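## Task

Take tubes F2, E1, F7 and V8 out of the green source rack RA and seat each fully in its assigned well of the white rack RB: F2 in C5, E1 in B1, F7 in A2, V8 in A4. If a tube sits about one cap height too high in its RB well, pull it out and inspect the well from directly above; if a flat piece is blocking it, seat that tube in any well of the red quarantine rack QR instead. At the end, every tube not on the list must stand in its original well (moving them in between is allowed), and every rack must be roughly at its starting spot and level on the bench mat (moving them in between is allowed). Nothing may count as done if it only stays put because the robot is holding it. Release everything, move the grippers clear (contact with DONE or its housing is fine), then press DONE once, only after all required changes are correct; the job ends when DONE is pressed down.

## Robot and tools

Robot: two arms, left_arm and right_arm, each ending in a parallel gripper. The idle arm may be parked out of the way. Racks: RA green (source), RB white (destination), QR red (quarantine). Initially row A of each rack is the row closest to the arm bases and column 1 is on the left when viewed from between the bases. Racks are loose and can slide. DONE is a button with a lamp above it; push until the lamp lights.

Frame: one scene frame for both arms. Origin on the table top midway between the arms, +z up, +x outward across the table, left_arm on the +y side. Arm names are not image sides. Reported hand positions can be slightly wrong, worse at long reach, and motions often stop a centimetre or more short, usually low.

Gripper axes: fingers point along the gripper's +z and close along its y. end_effector_position is the point between the pads, roughly 1 cm behind the fingertips.

Row format (used by execute_actions rows and by move target): always 16 numbers covering both arms, even if one arm is idle: left x, y, z (metres), qw, qx, qy, qz (unit quaternion, w first), opening; then the same eight for right_arm. Position and quaternion are an absolute pose in the scene frame, not an offset. Opening runs from -1 (closed) to +1 (fully open, 0.094 m). A target more than 0.6 m from the arm's last reported position along any of that gripper's axes gets the call refused. To hold orientation steady, resend the same quaternion you chose, not the drifted one from the result. To keep an arm still, resend its last reported full pose and desired opening each call.

execute_actions: argument actions is a list of zero or one item. Empty list = look only (returns state with pictures). {"rows": [...], "steps": n}: up to 15 rows, n from 3 to 15 control steps of 1/30 s; one row per step, last row repeated. {"steps": n} alone is a wait of up to 300 steps counted from the previous result, reply time included. Optional pictures: true adds camera images. Each step, the commanded pose is clipped to within 70 mm and 16 degrees of the measured pose; position wins over orientation if both cannot be met. After an action, the arm continues only to its last clipped pose, so long moves need several calls. The final 3 steps of every action are held back and run during your next reply. Tiny commands of a few mm may not move the hand.

move: target is one 16-number row (absolute poses for both arms); speed in m/s from 0.002 to 0.5 (default 0.25), rotation limited to twice that in rad/s. Straight-line paths, all ending together, lasting 0.5 to 10 s. Openings are applied at the start. Paths ignore obstacles and the other arm. Result includes a move: line with the ending (done, off_target, moving, held, fault), limits that acted (paced = pose clipped; held = some steps blocked, after which the arm may jump fast), and each gripper's distance from its target.

wait: seconds from 0 to 10; nothing new is sent.

zoom_image: camera one of cam_high, cam_low, cam_left_wrist, cam_right_wrist (all 672x504); region [x0, y0, x1, y1] in pixels, origin top-left, at most 504x504. Use it to read tube IDs and check wells.

finished_scene: scene = the number of the scene being ended. Irreversible; the result reports success.

Result lines: state line gives each arm's position and quaternion. grip_measured is finger opening on the command scale (per-gripper error up to about 1 mm); last joint value is opening in metres. To grip, command about 0.03 below grip_measured; smaller gaps grip more lightly. Pad force limit roughly 50 to 62 N, lower on thin parts. 'pose unreachable' and HELD mark steps the clearance check altered or blocked. Hand target shows where the controller is heading. FAULT lines mean an arm stopped. MOTOR HOT appears from 85 °C; at 100 °C the arm drops whatever it holds and falls (OVER-TEMPERATURE FAULT), so don't hold loads longer than needed.

Joint ranges (rad): waist -2.880..2.880, shoulder 0..3.142, elbow 0..3.019, wrist pitch -1.693..1.571, wrist yaw -1.571..1.571, wrist roll -2.094..2.094.

Occasionally something nudges a loose object.

Avoid: knocking anything off the table, drops, slips, fast impacts, pressing hard past contact (faster and deeper targets push harder), arms colliding or pressing on each other, tipping or shifting racks, and pressing DONE while any required tube is still wrong.

Each tool is called as name([rows], argument=value, ...), one row to a line, values as JSON.

## Session

execute_actions(actions=[])

Scene clock: 0.00 s of 20600.00 s.
left_arm: end_effector_position=(+0.5455, +0.2345, +0.4839) grip_measured=+1.000 end_effector_quat_wxyz=(+0.704, +0.051, +0.707, -0.043) | right_arm: end_effector_position=(+0.3959, -0.0560, +0.1312) grip_measured=+1.000 end_effector_quat_wxyz=(+0.050, -0.415, +0.908, -0.023)
Joint positions: left_arm=[-0.01   1.052  1.031  0.016  0.012  0.011  0.094] | right_arm=[ 0.299  1.632  1.289 -1.13   0.051 -0.379  0.094]
Joint velocities: left_arm=[-0.015 -0.005 -0.002 -0.022  0.066  0.007  0.   ] | right_arm=[-0.015  0.005 -0.012 -0.007 -0.051  0.037  0.   ]
Hand target (left_arm): +0.544, +0.235, +0.506; +0.718, +0.050, +0.693, -0.044
Hand target (right_arm): +0.404, -0.052, +0.141; +0.063, -0.415, +0.907, -0.022

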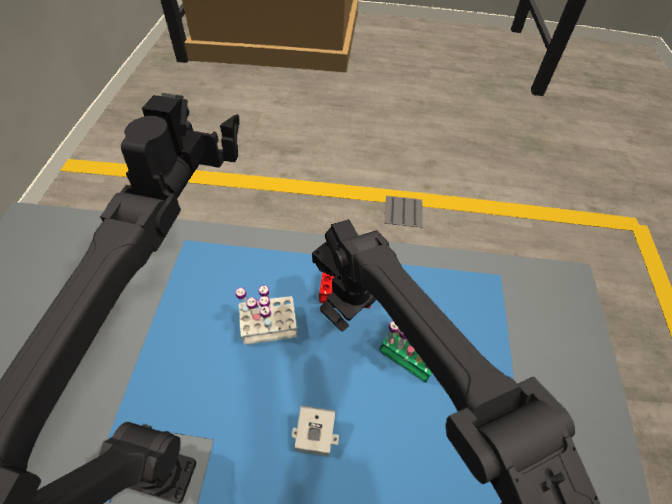

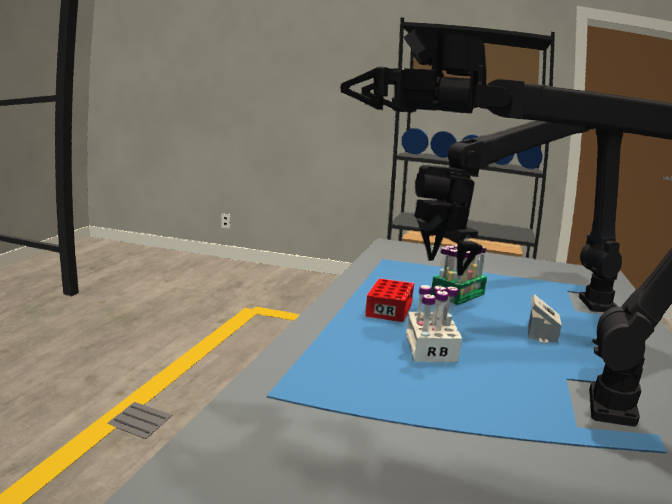

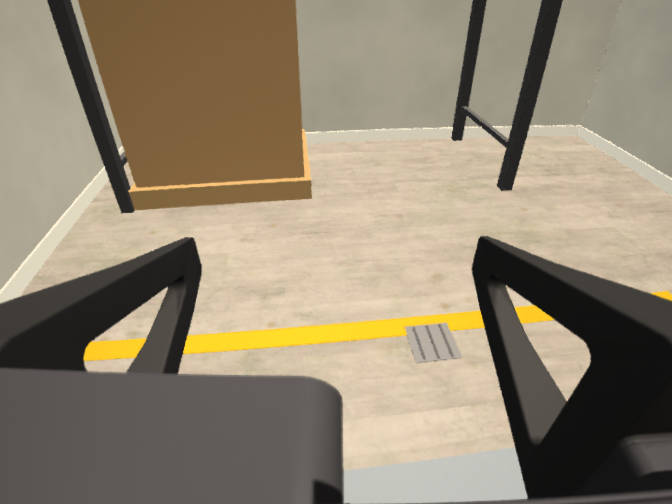

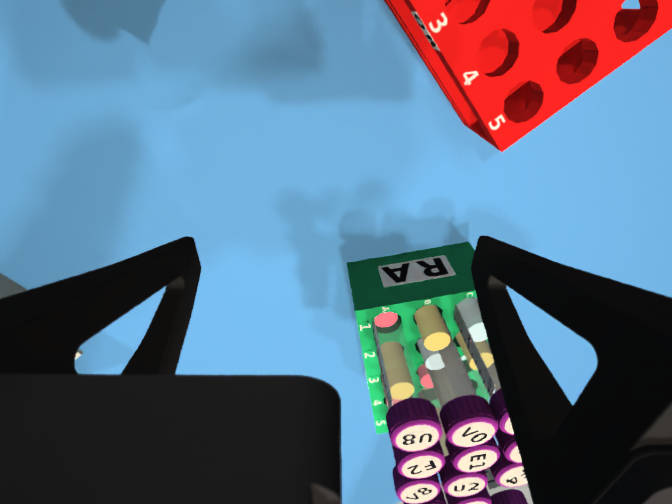

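move(target=[0.33,0.14,0.25,0,0,1,0,1,0.32,-0.14,0.25,0,0,1,0,1])

Scene clock: 3.83 s of 20600.00 s.
left_arm: end_effector_position=(+0.3239, +0.1484, +0.2369) grip_measured=+1.000 end_effector_quat_wxyz=(-0.008, -0.000, +1.000, -0.008) | right_arm: end_effector_position=(+0.3153, -0.1374, +0.2371) grip_measured=+1.000 end_effector_quat_wxyz=(-0.009, -0.011, +1.000, -0.006)
Joint positions: left_arm=[-0.35   1.211  1.142 -1.508  0.022 -0.462  0.094] | right_arm=[ 0.189  1.374  1.289 -1.507  0.005  0.348  0.094]
Joint velocities: left_arm=[ 0.005  0.005  0.007 -0.007 -0.051 -0.022  0.   ] | right_arm=[ 0.005 -0.015  0.017 -0.012 -0.022  0.066  0.   ]
Hand target (left_arm): +0.329, +0.142, +0.248; -0.003, -0.000, +1.000, -0.012
Hand target (right_arm): +0.317, -0.139, +0.249; +0.000, -0.000, +1.000, -0.001
Off the commanded pose (left_arm): 0.017 m, 1 deg.
Off the commanded pose (right_arm): 0.014 m, 2 deg.
Kept back: nothing.
move: off_target (left_arm, right_arm)

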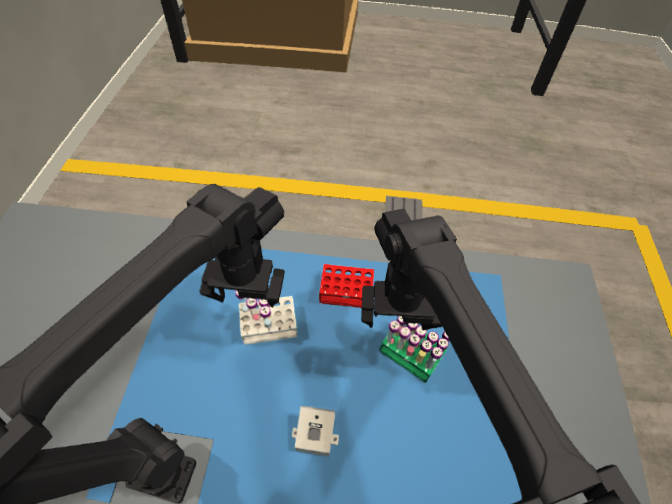

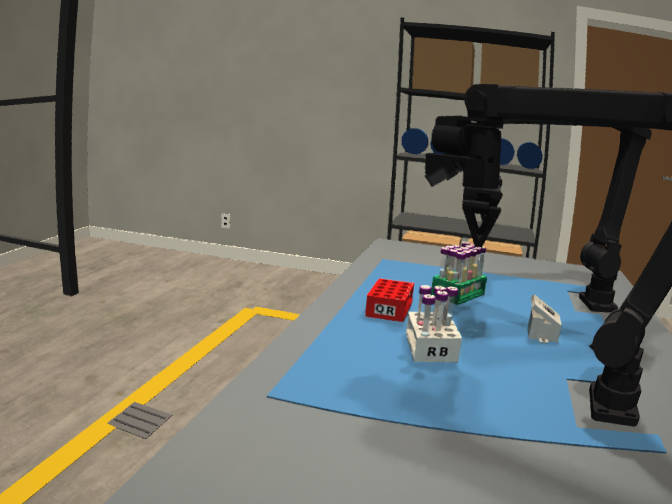

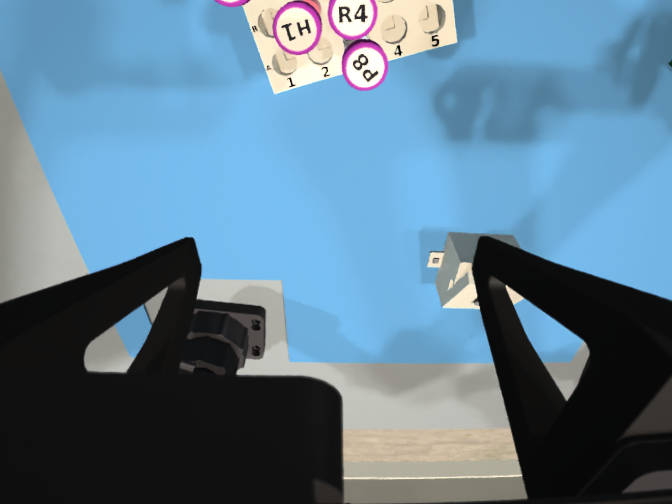

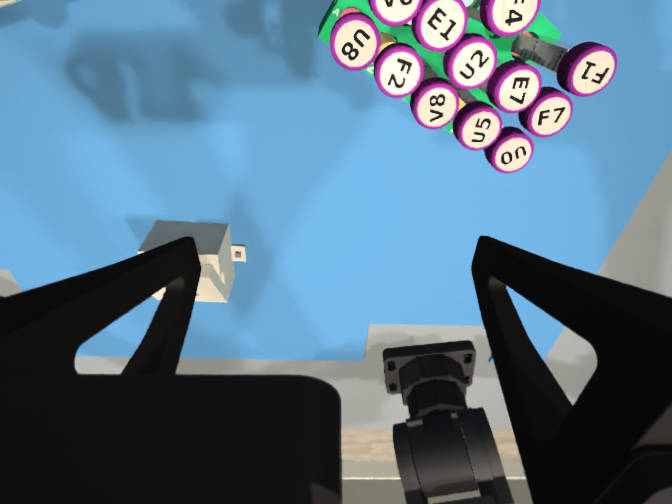

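move(target=[0.40,0.14,0.25,0,0,1,0,1,0.37,-0.19,0.2,0,0.292,0.956,0,-0.4])

zoom_image(camera="cam_low", region=[360,180,560,370])

Scene clock: 5.90 s of 20600.00 s.
left_arm: end_effector_position=(+0.3855, +0.1407, +0.2372) grip_measured=+1.000 end_effector_quat_wxyz=(-0.011, +0.001, +1.000, +0.004) | right_arm: end_effector_position=(+0.3649, -0.1903, +0.2055) grip_measured=-0.398 end_effector_quat_wxyz=(+0.001, +0.282, +0.959, -0.002)
Joint positions: left_arm=[-0.306  1.377  1.292 -1.509  0.002 -0.416  0.094] | right_arm=[ 0.028  1.455  1.289 -1.404  0.004  0.783  0.028]
Joint velocities: left_arm=[-0.005 -0.005  0.007 -0.012 -0.022 -0.037  0.   ] | right_arm=[ 0.005 -0.015 -0.002 -0.007 -0.007  0.007 -0.001]
Hand target (left_arm): +0.399, +0.140, +0.250; +0.000, +0.000, +1.000, +0.000
Hand target (right_arm): +0.369, -0.191, +0.200; +0.000, +0.292, +0.956, -0.000
Off the commanded pose (left_arm): 0.019 m, 1 deg.
Off the commanded pose (right_arm): 0.008 m, 1 deg.
Kept back: nothing.
move: off_target (left_arm)

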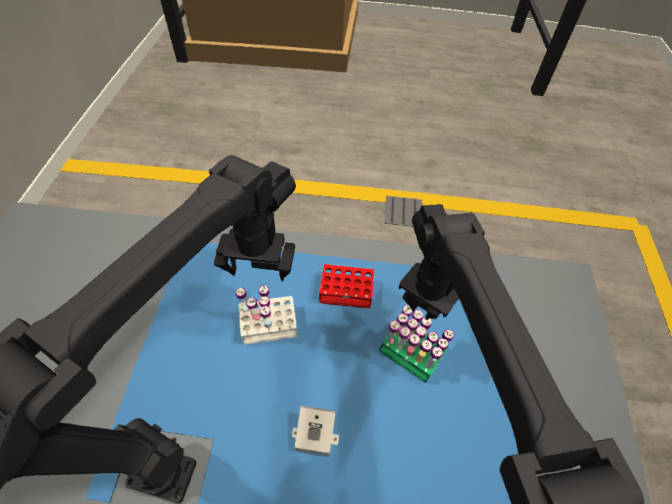

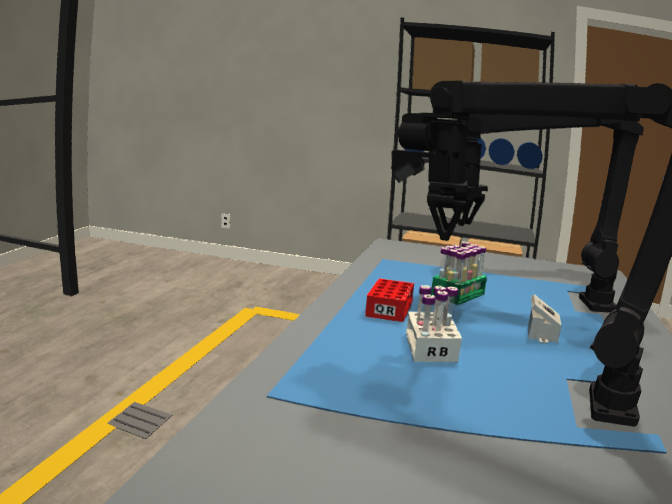

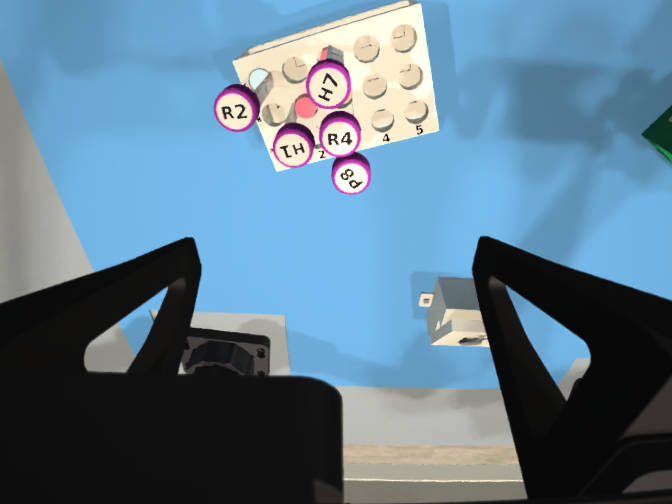

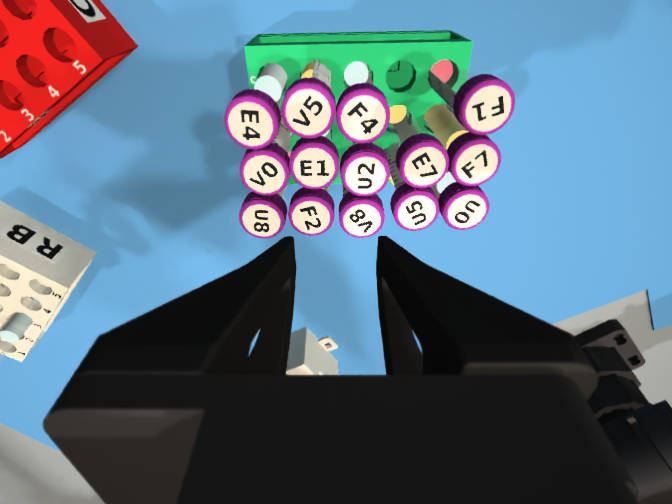

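Region (360, 180, 560, 370) of cam_low's 672x504 image, scaled by 2.520, with more detail than that image has; it fills the top 479 rows of this view, and the rest is white.

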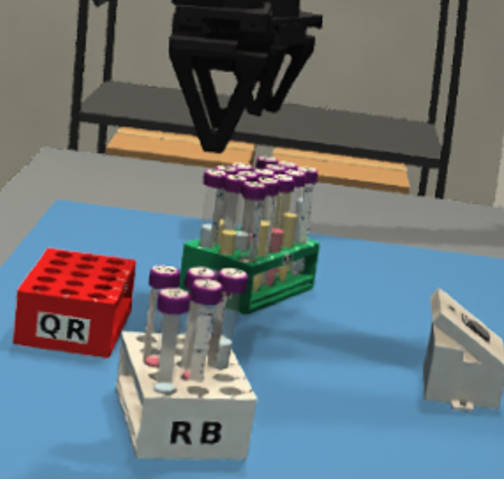

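move(target=[0.25,0.36,0.25,0,0,1,0,1,0.352,-0.165,0.155,0,-0.096,0.995,0,-0.4])

Scene clock: 8.63 s of 20600.00 s.
left_arm: end_effector_position=(+0.2593, +0.3635, +0.2464) grip_measured=+1.000 end_effector_quat_wxyz=(+0.004, -0.003, +1.000, +0.004) | right_arm: end_effector_position=(+0.3533, -0.1684, +0.1648) grip_measured=-0.398 end_effector_quat_wxyz=(+0.007, -0.085, +0.996, -0.000)
Joint positions: left_arm=[ 0.379  0.945  0.984 -1.6   -0.005  0.263  0.094] | right_arm=[ 0.085  1.455  1.179 -1.282  0.003  0.097  0.028]
Joint velocities: left_arm=[ 0.005 -0.015 -0.007 -0.012  0.081 -0.037  0.   ] | right_arm=[-0.015 -0.024  0.002  0.007  0.051 -0.051 -0.001]
Hand target (left_arm): +0.254, +0.363, +0.250; +0.004, +0.000, +1.000, +0.002
Hand target (right_arm): +0.353, -0.165, +0.155; -0.000, -0.096, +0.995, +0.000
Off the commanded pose (left_arm): 0.011 m, 1 deg.
Off the commanded pose (right_arm): 0.010 m, 1 deg.
Kept back: nothing.
move: off_target (left_arm)

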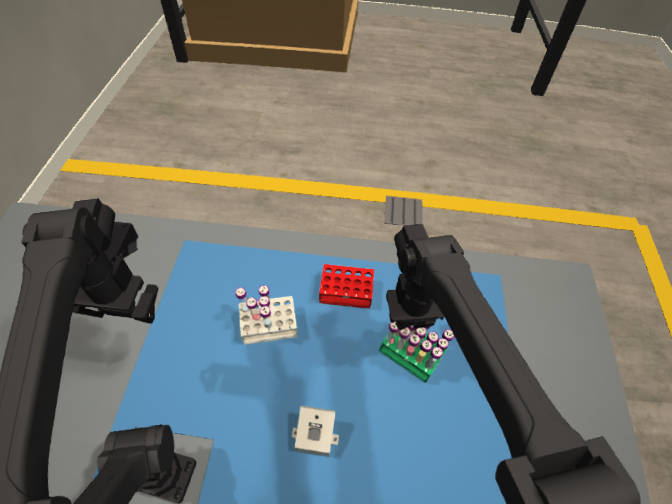

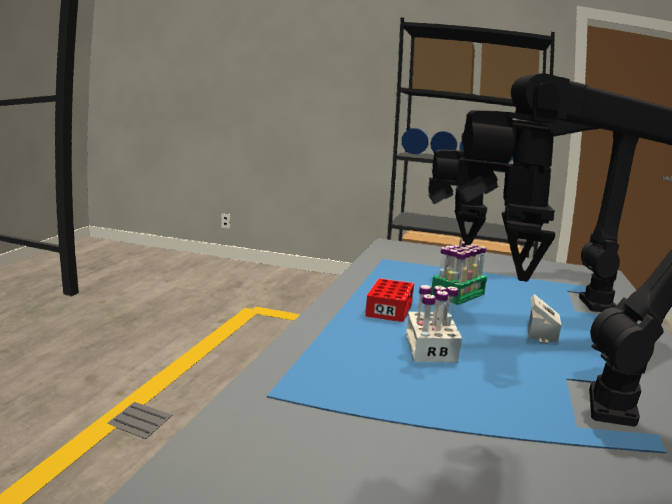

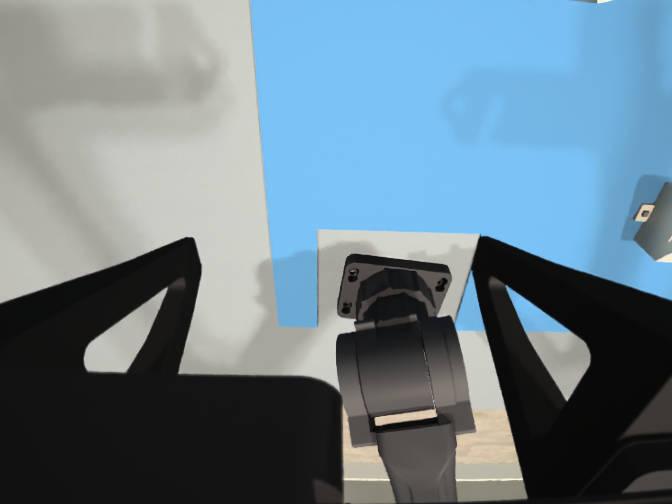

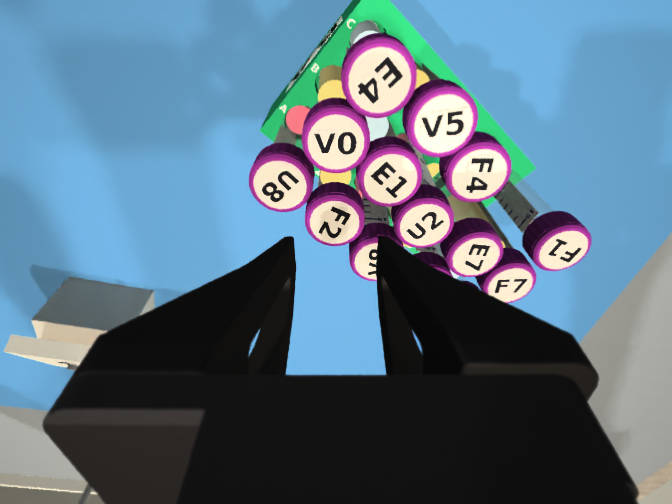

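move(target=[0.25,0.36,0.25,0,0,1,0,1,0.351,-0.167,0.14,0,-0.096,0.995,0,-0.4], speed=0.05)

zoom_image(camera="cam_low", region=[420,200,520,310])

Scene clock: 9.70 s of 20600.00 s.
left_arm: end_effector_position=(+0.2556, +0.3620, +0.2448) grip_measured=+1.000 end_effector_quat_wxyz=(-0.003, -0.002, +1.000, +0.000) | right_arm: end_effector_position=(+0.3516, -0.1689, +0.1491) grip_measured=-0.398 end_effector_quat_wxyz=(+0.006, -0.087, +0.996, -0.000)
Joint positions: left_arm=[ 0.379  0.944  0.98  -1.612 -0.002  0.265  0.094] | right_arm=[ 0.085  1.464  1.146 -1.241  0.003  0.092  0.028]
Joint velocities: left_arm=[ 0.005 -0.005  0.002 -0.007 -0.007 -0.081  0.   ] | right_arm=[-0.005 -0.015 -0.007  0.012  0.007  0.037 -0.   ]
Hand target (left_arm): +0.250, +0.360, +0.250; -0.000, -0.000, +1.000, -0.000
Hand target (right_arm): +0.351, -0.167, +0.140; +0.000, -0.096, +0.995, -0.000
Off the commanded pose (left_arm): 0.008 m, 0 deg.
Off the commanded pose (right_arm): 0.009 m, 1 deg.
Kept back: nothing.
move: done

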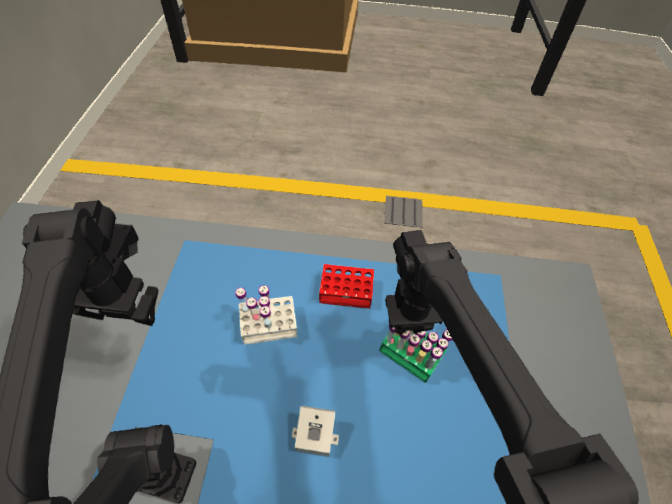

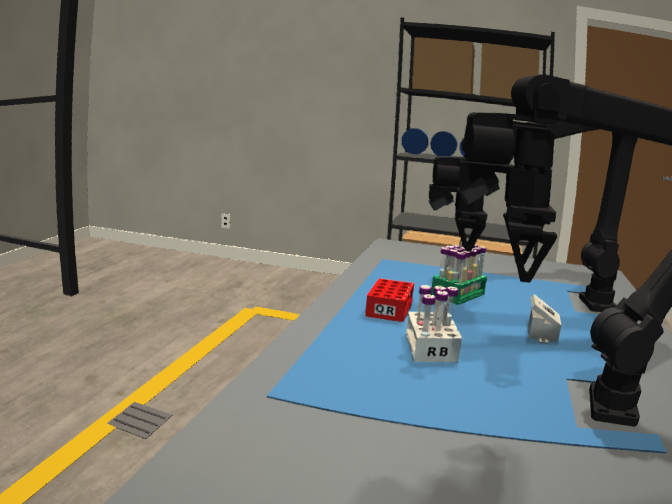

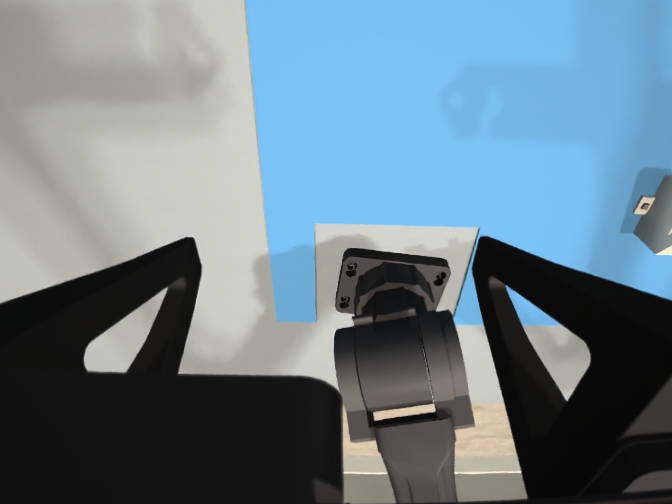

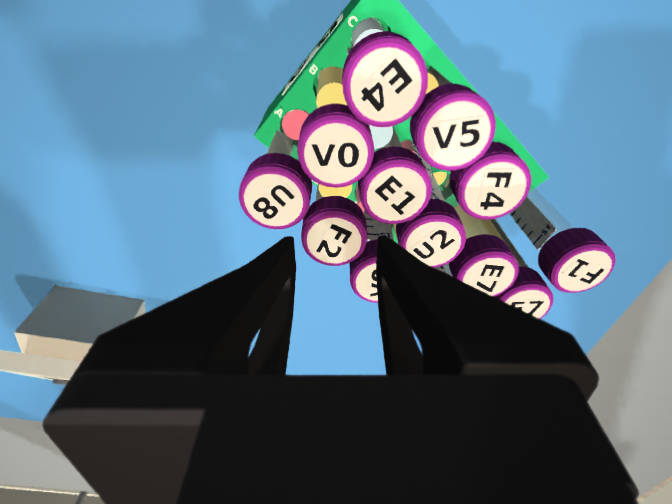

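Region (420, 200, 520, 310) of cam_low's 672x504 image, scaled by 4.582, with more detail than that image has; it fills the left 458 columns of this view, and the rest is white.

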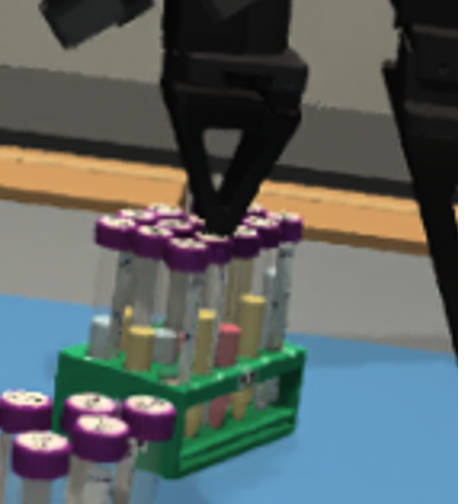

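move(target=[0.25,0.36,0.25,0,0,1,0,1,0.351,-0.167,0.122,0,-0.096,0.995,0,-0.42], speed=0.03)

zoom_image(camera="cam_low", region=[420,200,520,310])

Scene clock: 11.07 s of 20600.00 s.
left_arm: end_effector_position=(+0.2555, +0.3620, +0.2449) grip_measured=+1.000 end_effector_quat_wxyz=(-0.003, -0.002, +1.000, +0.000) | right_arm: end_effector_position=(+0.3513, -0.1689, +0.1335) grip_measured=-0.418 end_effector_quat_wxyz=(+0.007, -0.089, +0.996, -0.000)
Joint positions: left_arm=[ 0.379  0.944  0.98  -1.612 -0.002  0.265  0.094] | right_arm=[ 0.085  1.476  1.116 -1.198  0.003  0.089  0.027]
Joint velocities: left_arm=[-0.005  0.005 -0.007 -0.007 -0.022 -0.037  0.   ] | right_arm=[-0.005 -0.015 -0.012 -0.012  0.081  0.022 -0.   ]
Hand target (left_arm): +0.250, +0.360, +0.250; +0.000, +0.000, +1.000, +0.000
Hand target (right_arm): +0.351, -0.167, +0.122; +0.000, -0.096, +0.995, +0.000
Off the commanded pose (left_arm): 0.008 m, 0 deg.
Off the commanded pose (right_arm): 0.012 m, 1 deg.
Kept back: nothing.
move: off_target (right_arm)

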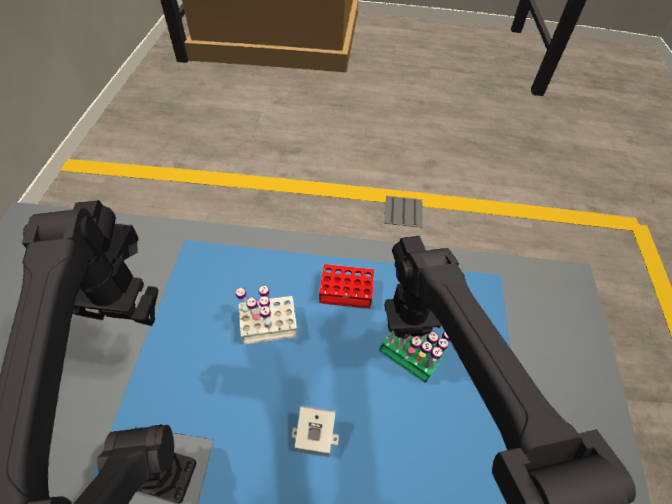

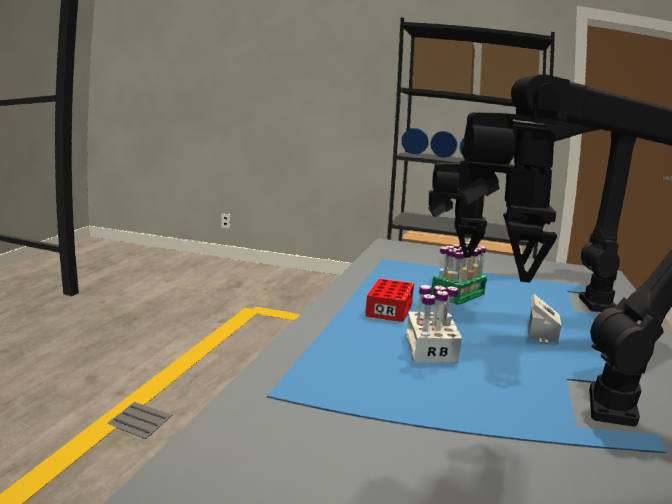

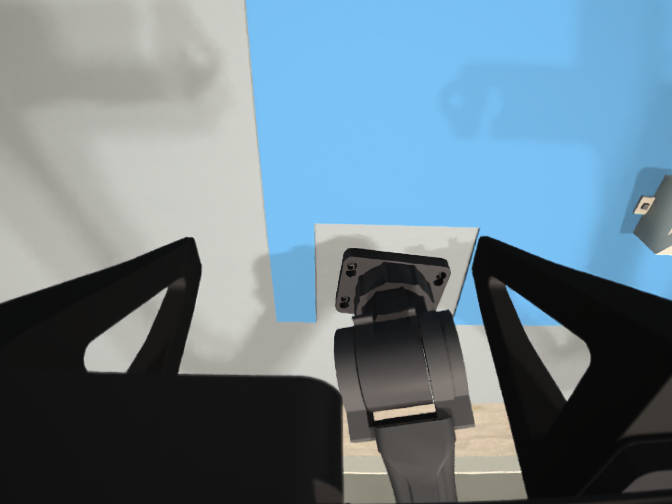

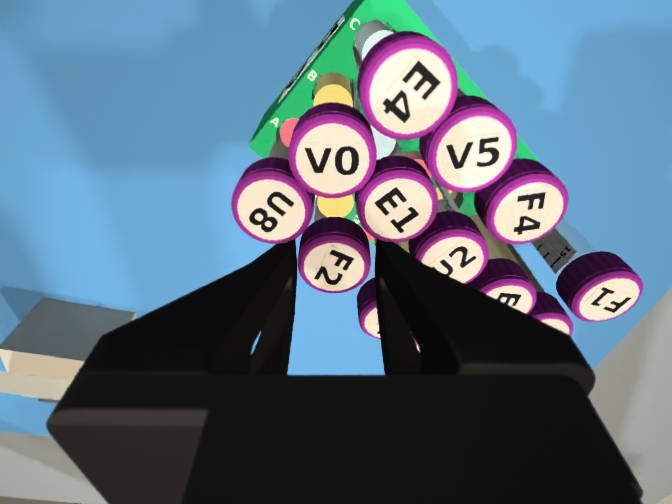

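Region (420, 200, 520, 310) of cam_low's 672x504 image, scaled by 4.582, with more detail than that image has; it fills the left 458 columns of this view, and the rest is white.

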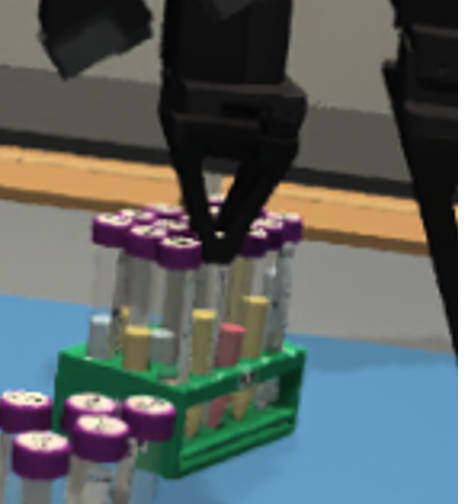

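Wedged in. A little deeper, then close.

move(target=[0.25,0.36,0.25,0,0,1,0,1,0.350,-0.167,0.115,0,-0.096,0.995,0,-0.45], speed=0.03)

move(target=[0.25,0.36,0.25,0,0,1,0,1,0.350,-0.167,0.118,0,-0.096,0.995,0,-0.56], speed=0.03)

Scene clock: 12.13 s of 20600.00 s.
left_arm: end_effector_position=(+0.2555, +0.3620, +0.2449) grip_measured=+1.000 end_effector_quat_wxyz=(-0.003, -0.002, +1.000, +0.000) | right_arm: end_effector_position=(+0.3512, -0.1688, +0.1312) grip_measured=-0.448 end_effector_quat_wxyz=(+0.008, -0.093, +0.996, +0.000)
Joint positions: left_arm=[ 0.379  0.944  0.98  -1.612 -0.002  0.265  0.094] | right_arm=[ 0.085  1.476  1.109 -1.188  0.002  0.082  0.026]
Joint velocities: left_arm=[-0.005  0.005 -0.002 -0.002 -0.022  0.007  0.   ] | right_arm=[-0.005 -0.024 -0.017 -0.002  0.022 -0.037  0.001]
Hand target (left_arm): +0.250, +0.360, +0.250; +0.000, +0.000, +1.000, +0.000
Hand target (right_arm): +0.350, -0.167, +0.115; -0.000, -0.096, +0.995, -0.000
Off the commanded pose (left_arm): 0.008 m, 0 deg.
Off the commanded pose (right_arm): 0.016 m, 1 deg.
Kept back: nothing.
move: off_target (right_arm)

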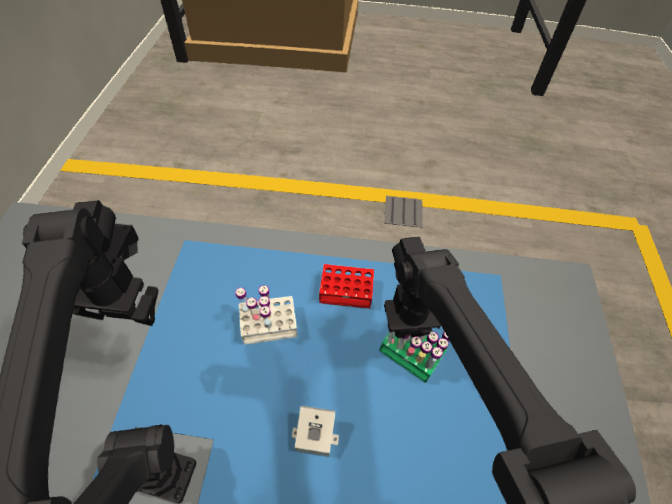

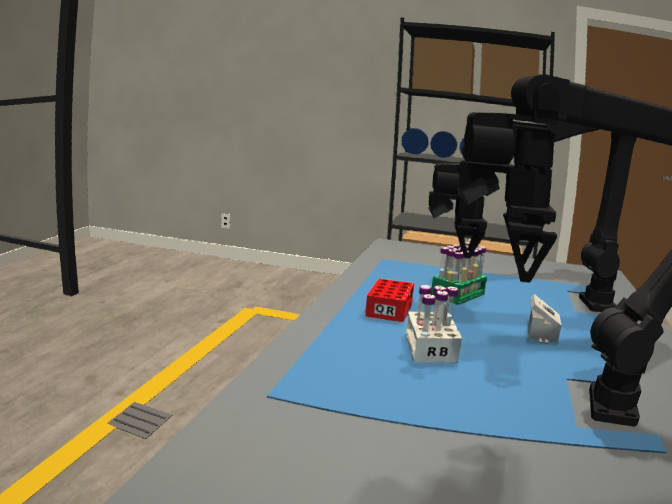

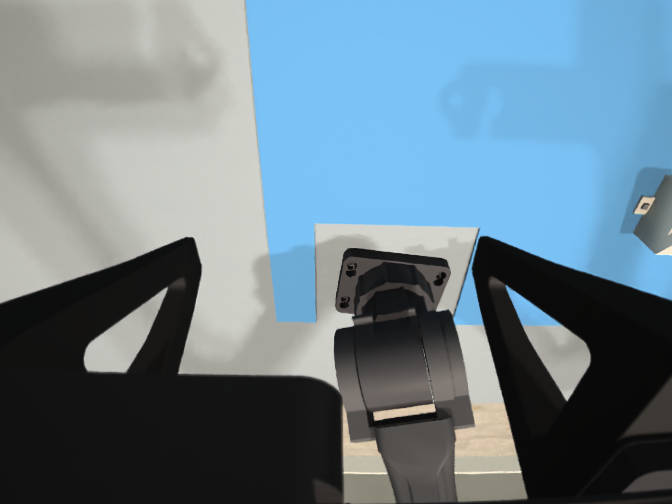

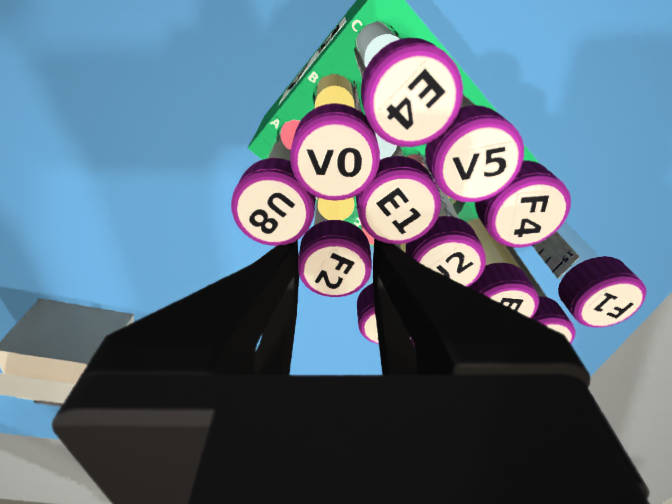

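Scene clock: 12.83 s of 20600.00 s.
left_arm: end_effector_position=(+0.2555, +0.3620, +0.2449) grip_measured=+1.000 end_effector_quat_wxyz=(-0.003, -0.002, +1.000, +0.000) | right_arm: end_effector_position=(+0.3512, -0.1687, +0.1312) grip_measured=-0.542 end_effector_quat_wxyz=(+0.008, -0.093, +0.996, +0.001)
Joint positions: left_arm=[ 0.379  0.944  0.98  -1.612 -0.002  0.265  0.094] | right_arm=[ 0.085  1.476  1.109 -1.188  0.002  0.082  0.022]
Joint velocities: left_arm=[-0.015  0.005 -0.012  0.002 -0.007 -0.007  0.   ] | right_arm=[-0.005  0.005  0.007  0.007 -0.037  0.022 -0.   ]
Hand target (left_arm): +0.250, +0.360, +0.250; +0.000, +0.000, +1.000, +0.000
Hand target (right_arm): +0.350, -0.167, +0.118; -0.000, -0.096, +0.995, +0.000
Off the commanded pose (left_arm): 0.008 m, 0 deg.
Off the commanded pose (right_arm): 0.013 m, 1 deg.
Kept back: nothing.
move: off_target (right_arm)

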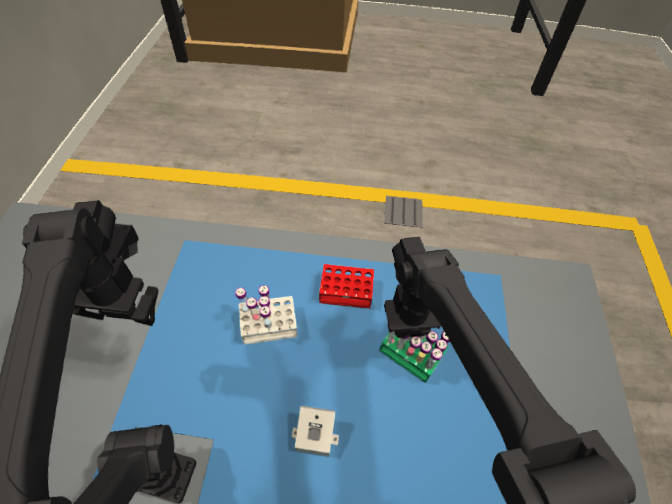

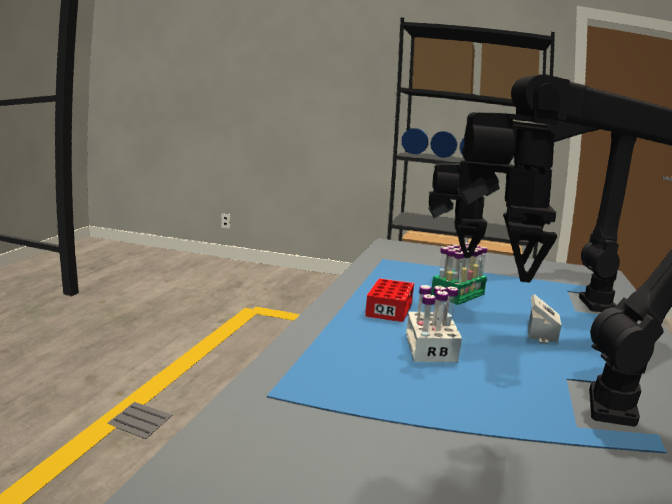

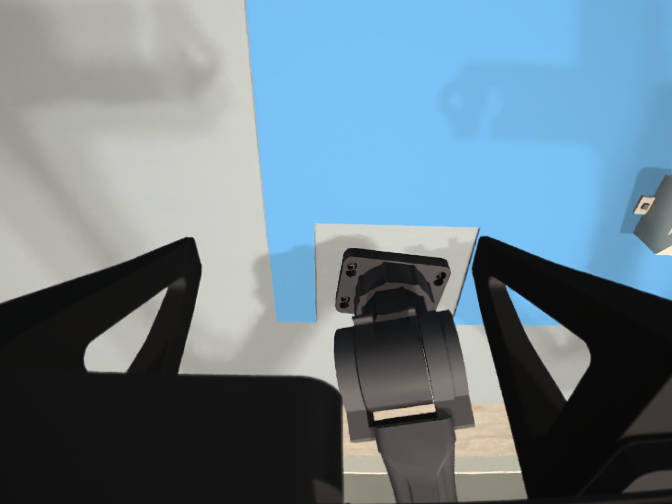

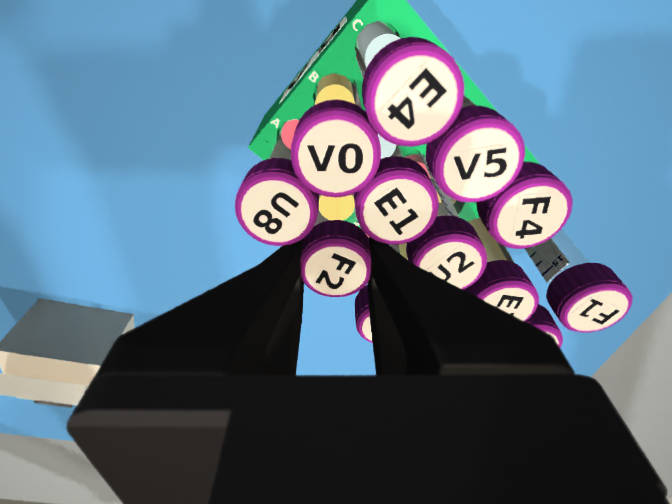

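move(target=[0.25,0.36,0.25,0,0,1,0,1,0.351,-0.168,0.285,0,-0.096,0.995,0,-0.575], speed=0.1)

move(target=[0.25,0.36,0.25,0,0,1,0,1,0.425,0.09,0.22,0,-0.096,0.995,0,-0.575], speed=0.2)

Scene clock: 15.00 s of 20600.00 s.
left_arm: end_effector_position=(+0.2555, +0.3620, +0.2449) grip_measured=+1.000 end_effector_quat_wxyz=(-0.003, -0.002, +1.000, +0.000) | right_arm: end_effector_position=(+0.3389, -0.1718, +0.2591) grip_measured=-0.545 end_effector_quat_wxyz=(-0.028, -0.093, +0.995, -0.005)
Joint positions: left_arm=[ 0.379  0.944  0.98  -1.612 -0.002  0.265  0.094] | right_arm=[ 0.085  1.424  1.396 -1.6    0.     0.082  0.021]
Joint velocities: left_arm=[-0.015 -0.005 -0.017 -0.002  0.051 -0.037  0.   ] | right_arm=[-0.005 -0.015  0.002 -0.007 -0.037 -0.022  0.001]
Hand target (left_arm): +0.250, +0.360, +0.250; +0.000, +0.000, +1.000, +0.000
Hand target (right_arm): +0.348, -0.169, +0.285; +0.001, -0.096, +0.995, -0.000
Off the commanded pose (left_arm): 0.008 m, 0 deg.
Off the commanded pose (right_arm): 0.029 m, 3 deg.
Kept back: nothing.
move: off_target (right_arm)

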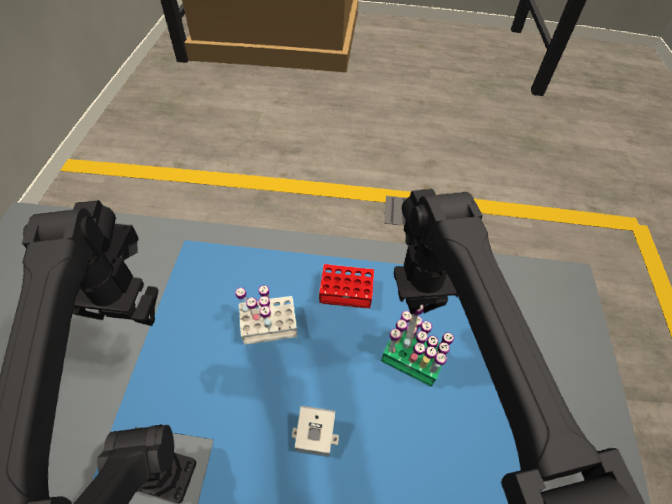

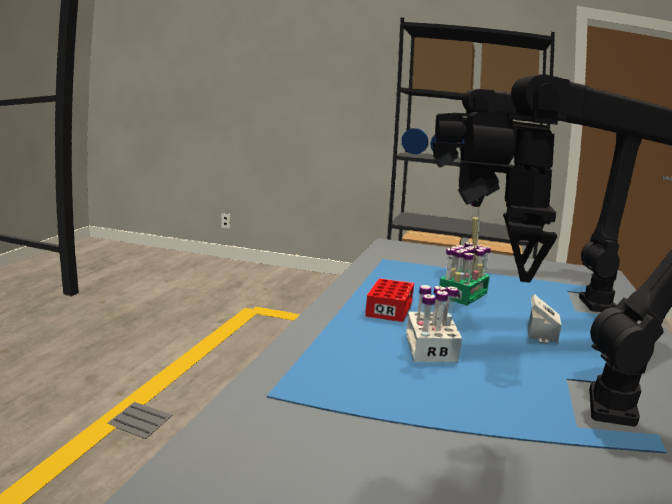

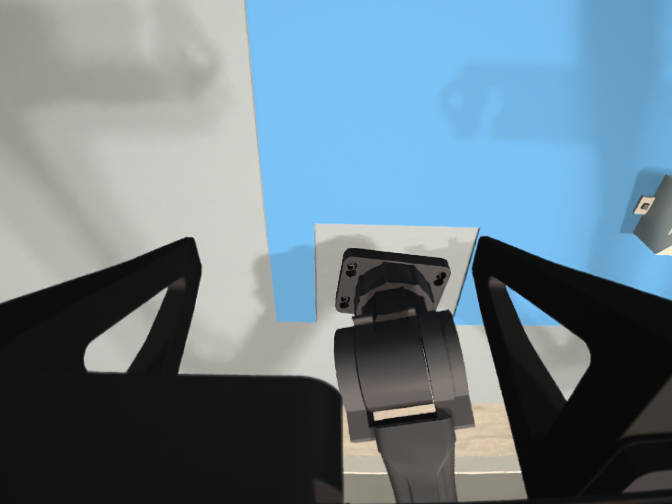

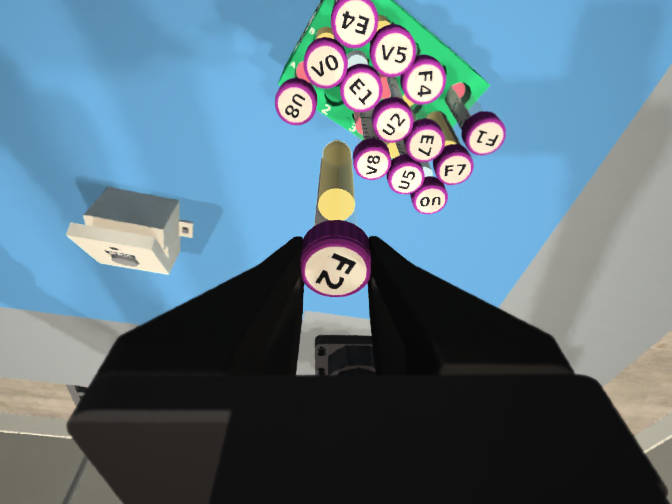

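Scene clock: 16.87 s of 20600.00 s.
left_arm: end_effector_position=(+0.2555, +0.3620, +0.2449) grip_measured=+1.000 end_effector_quat_wxyz=(-0.003, -0.002, +1.000, +0.000) | right_arm: end_effector_position=(+0.4168, +0.0804, +0.2051) grip_measured=-0.545 end_effector_quat_wxyz=(-0.018, -0.105, +0.994, -0.007)
Joint positions: left_arm=[ 0.379  0.944  0.98  -1.612 -0.002  0.265  0.094] | right_arm=[ 0.472  1.919  1.886 -1.577 -0.006  0.443  0.021]
Joint velocities: left_arm=[-0.005  0.015  0.027 -0.002 -0.007 -0.007  0.   ] | right_arm=[-0.015  0.005  0.022  0.012 -0.066  0.007 -0.   ]
Hand target (left_arm): +0.250, +0.360, +0.250; +0.000, +0.000, +1.000, +0.000
Hand target (right_arm): +0.429, +0.087, +0.222; -0.000, -0.096, +0.995, +0.002
Off the commanded pose (left_arm): 0.008 m, 0 deg.
Off the commanded pose (right_arm): 0.020 m, 3 deg.
Kept back: nothing.
move: off_target (right_arm)

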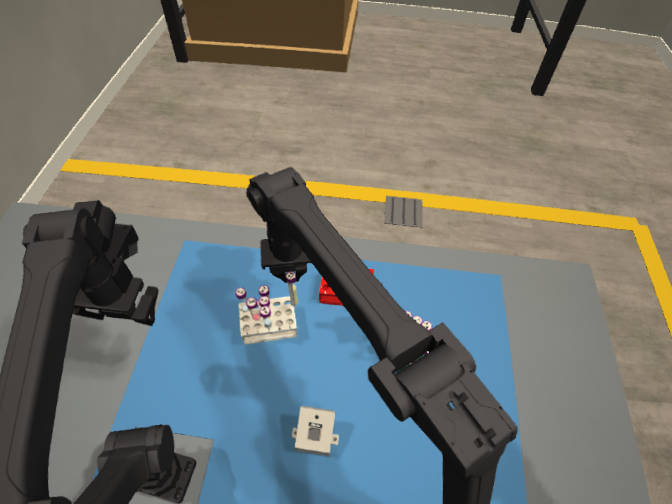

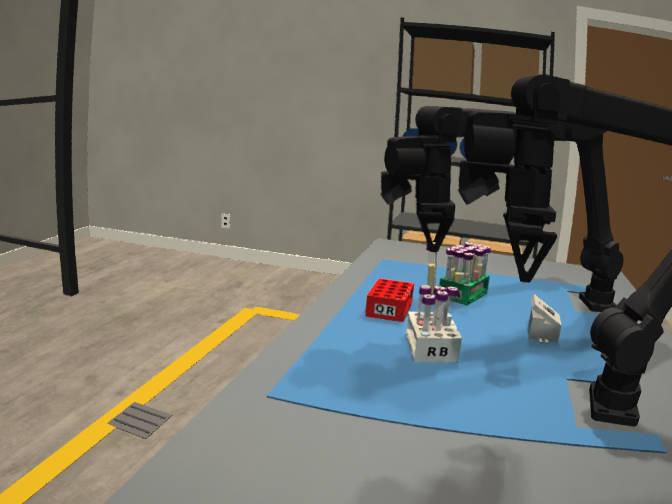

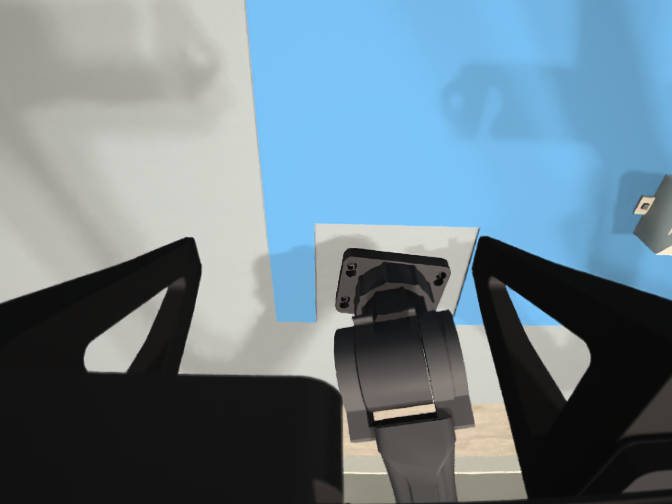

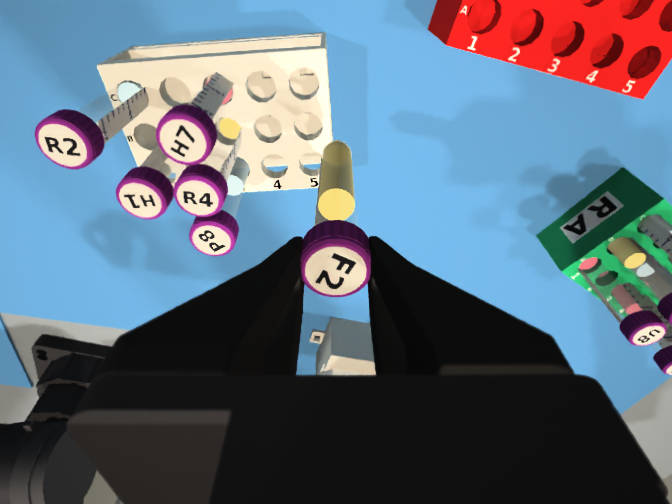

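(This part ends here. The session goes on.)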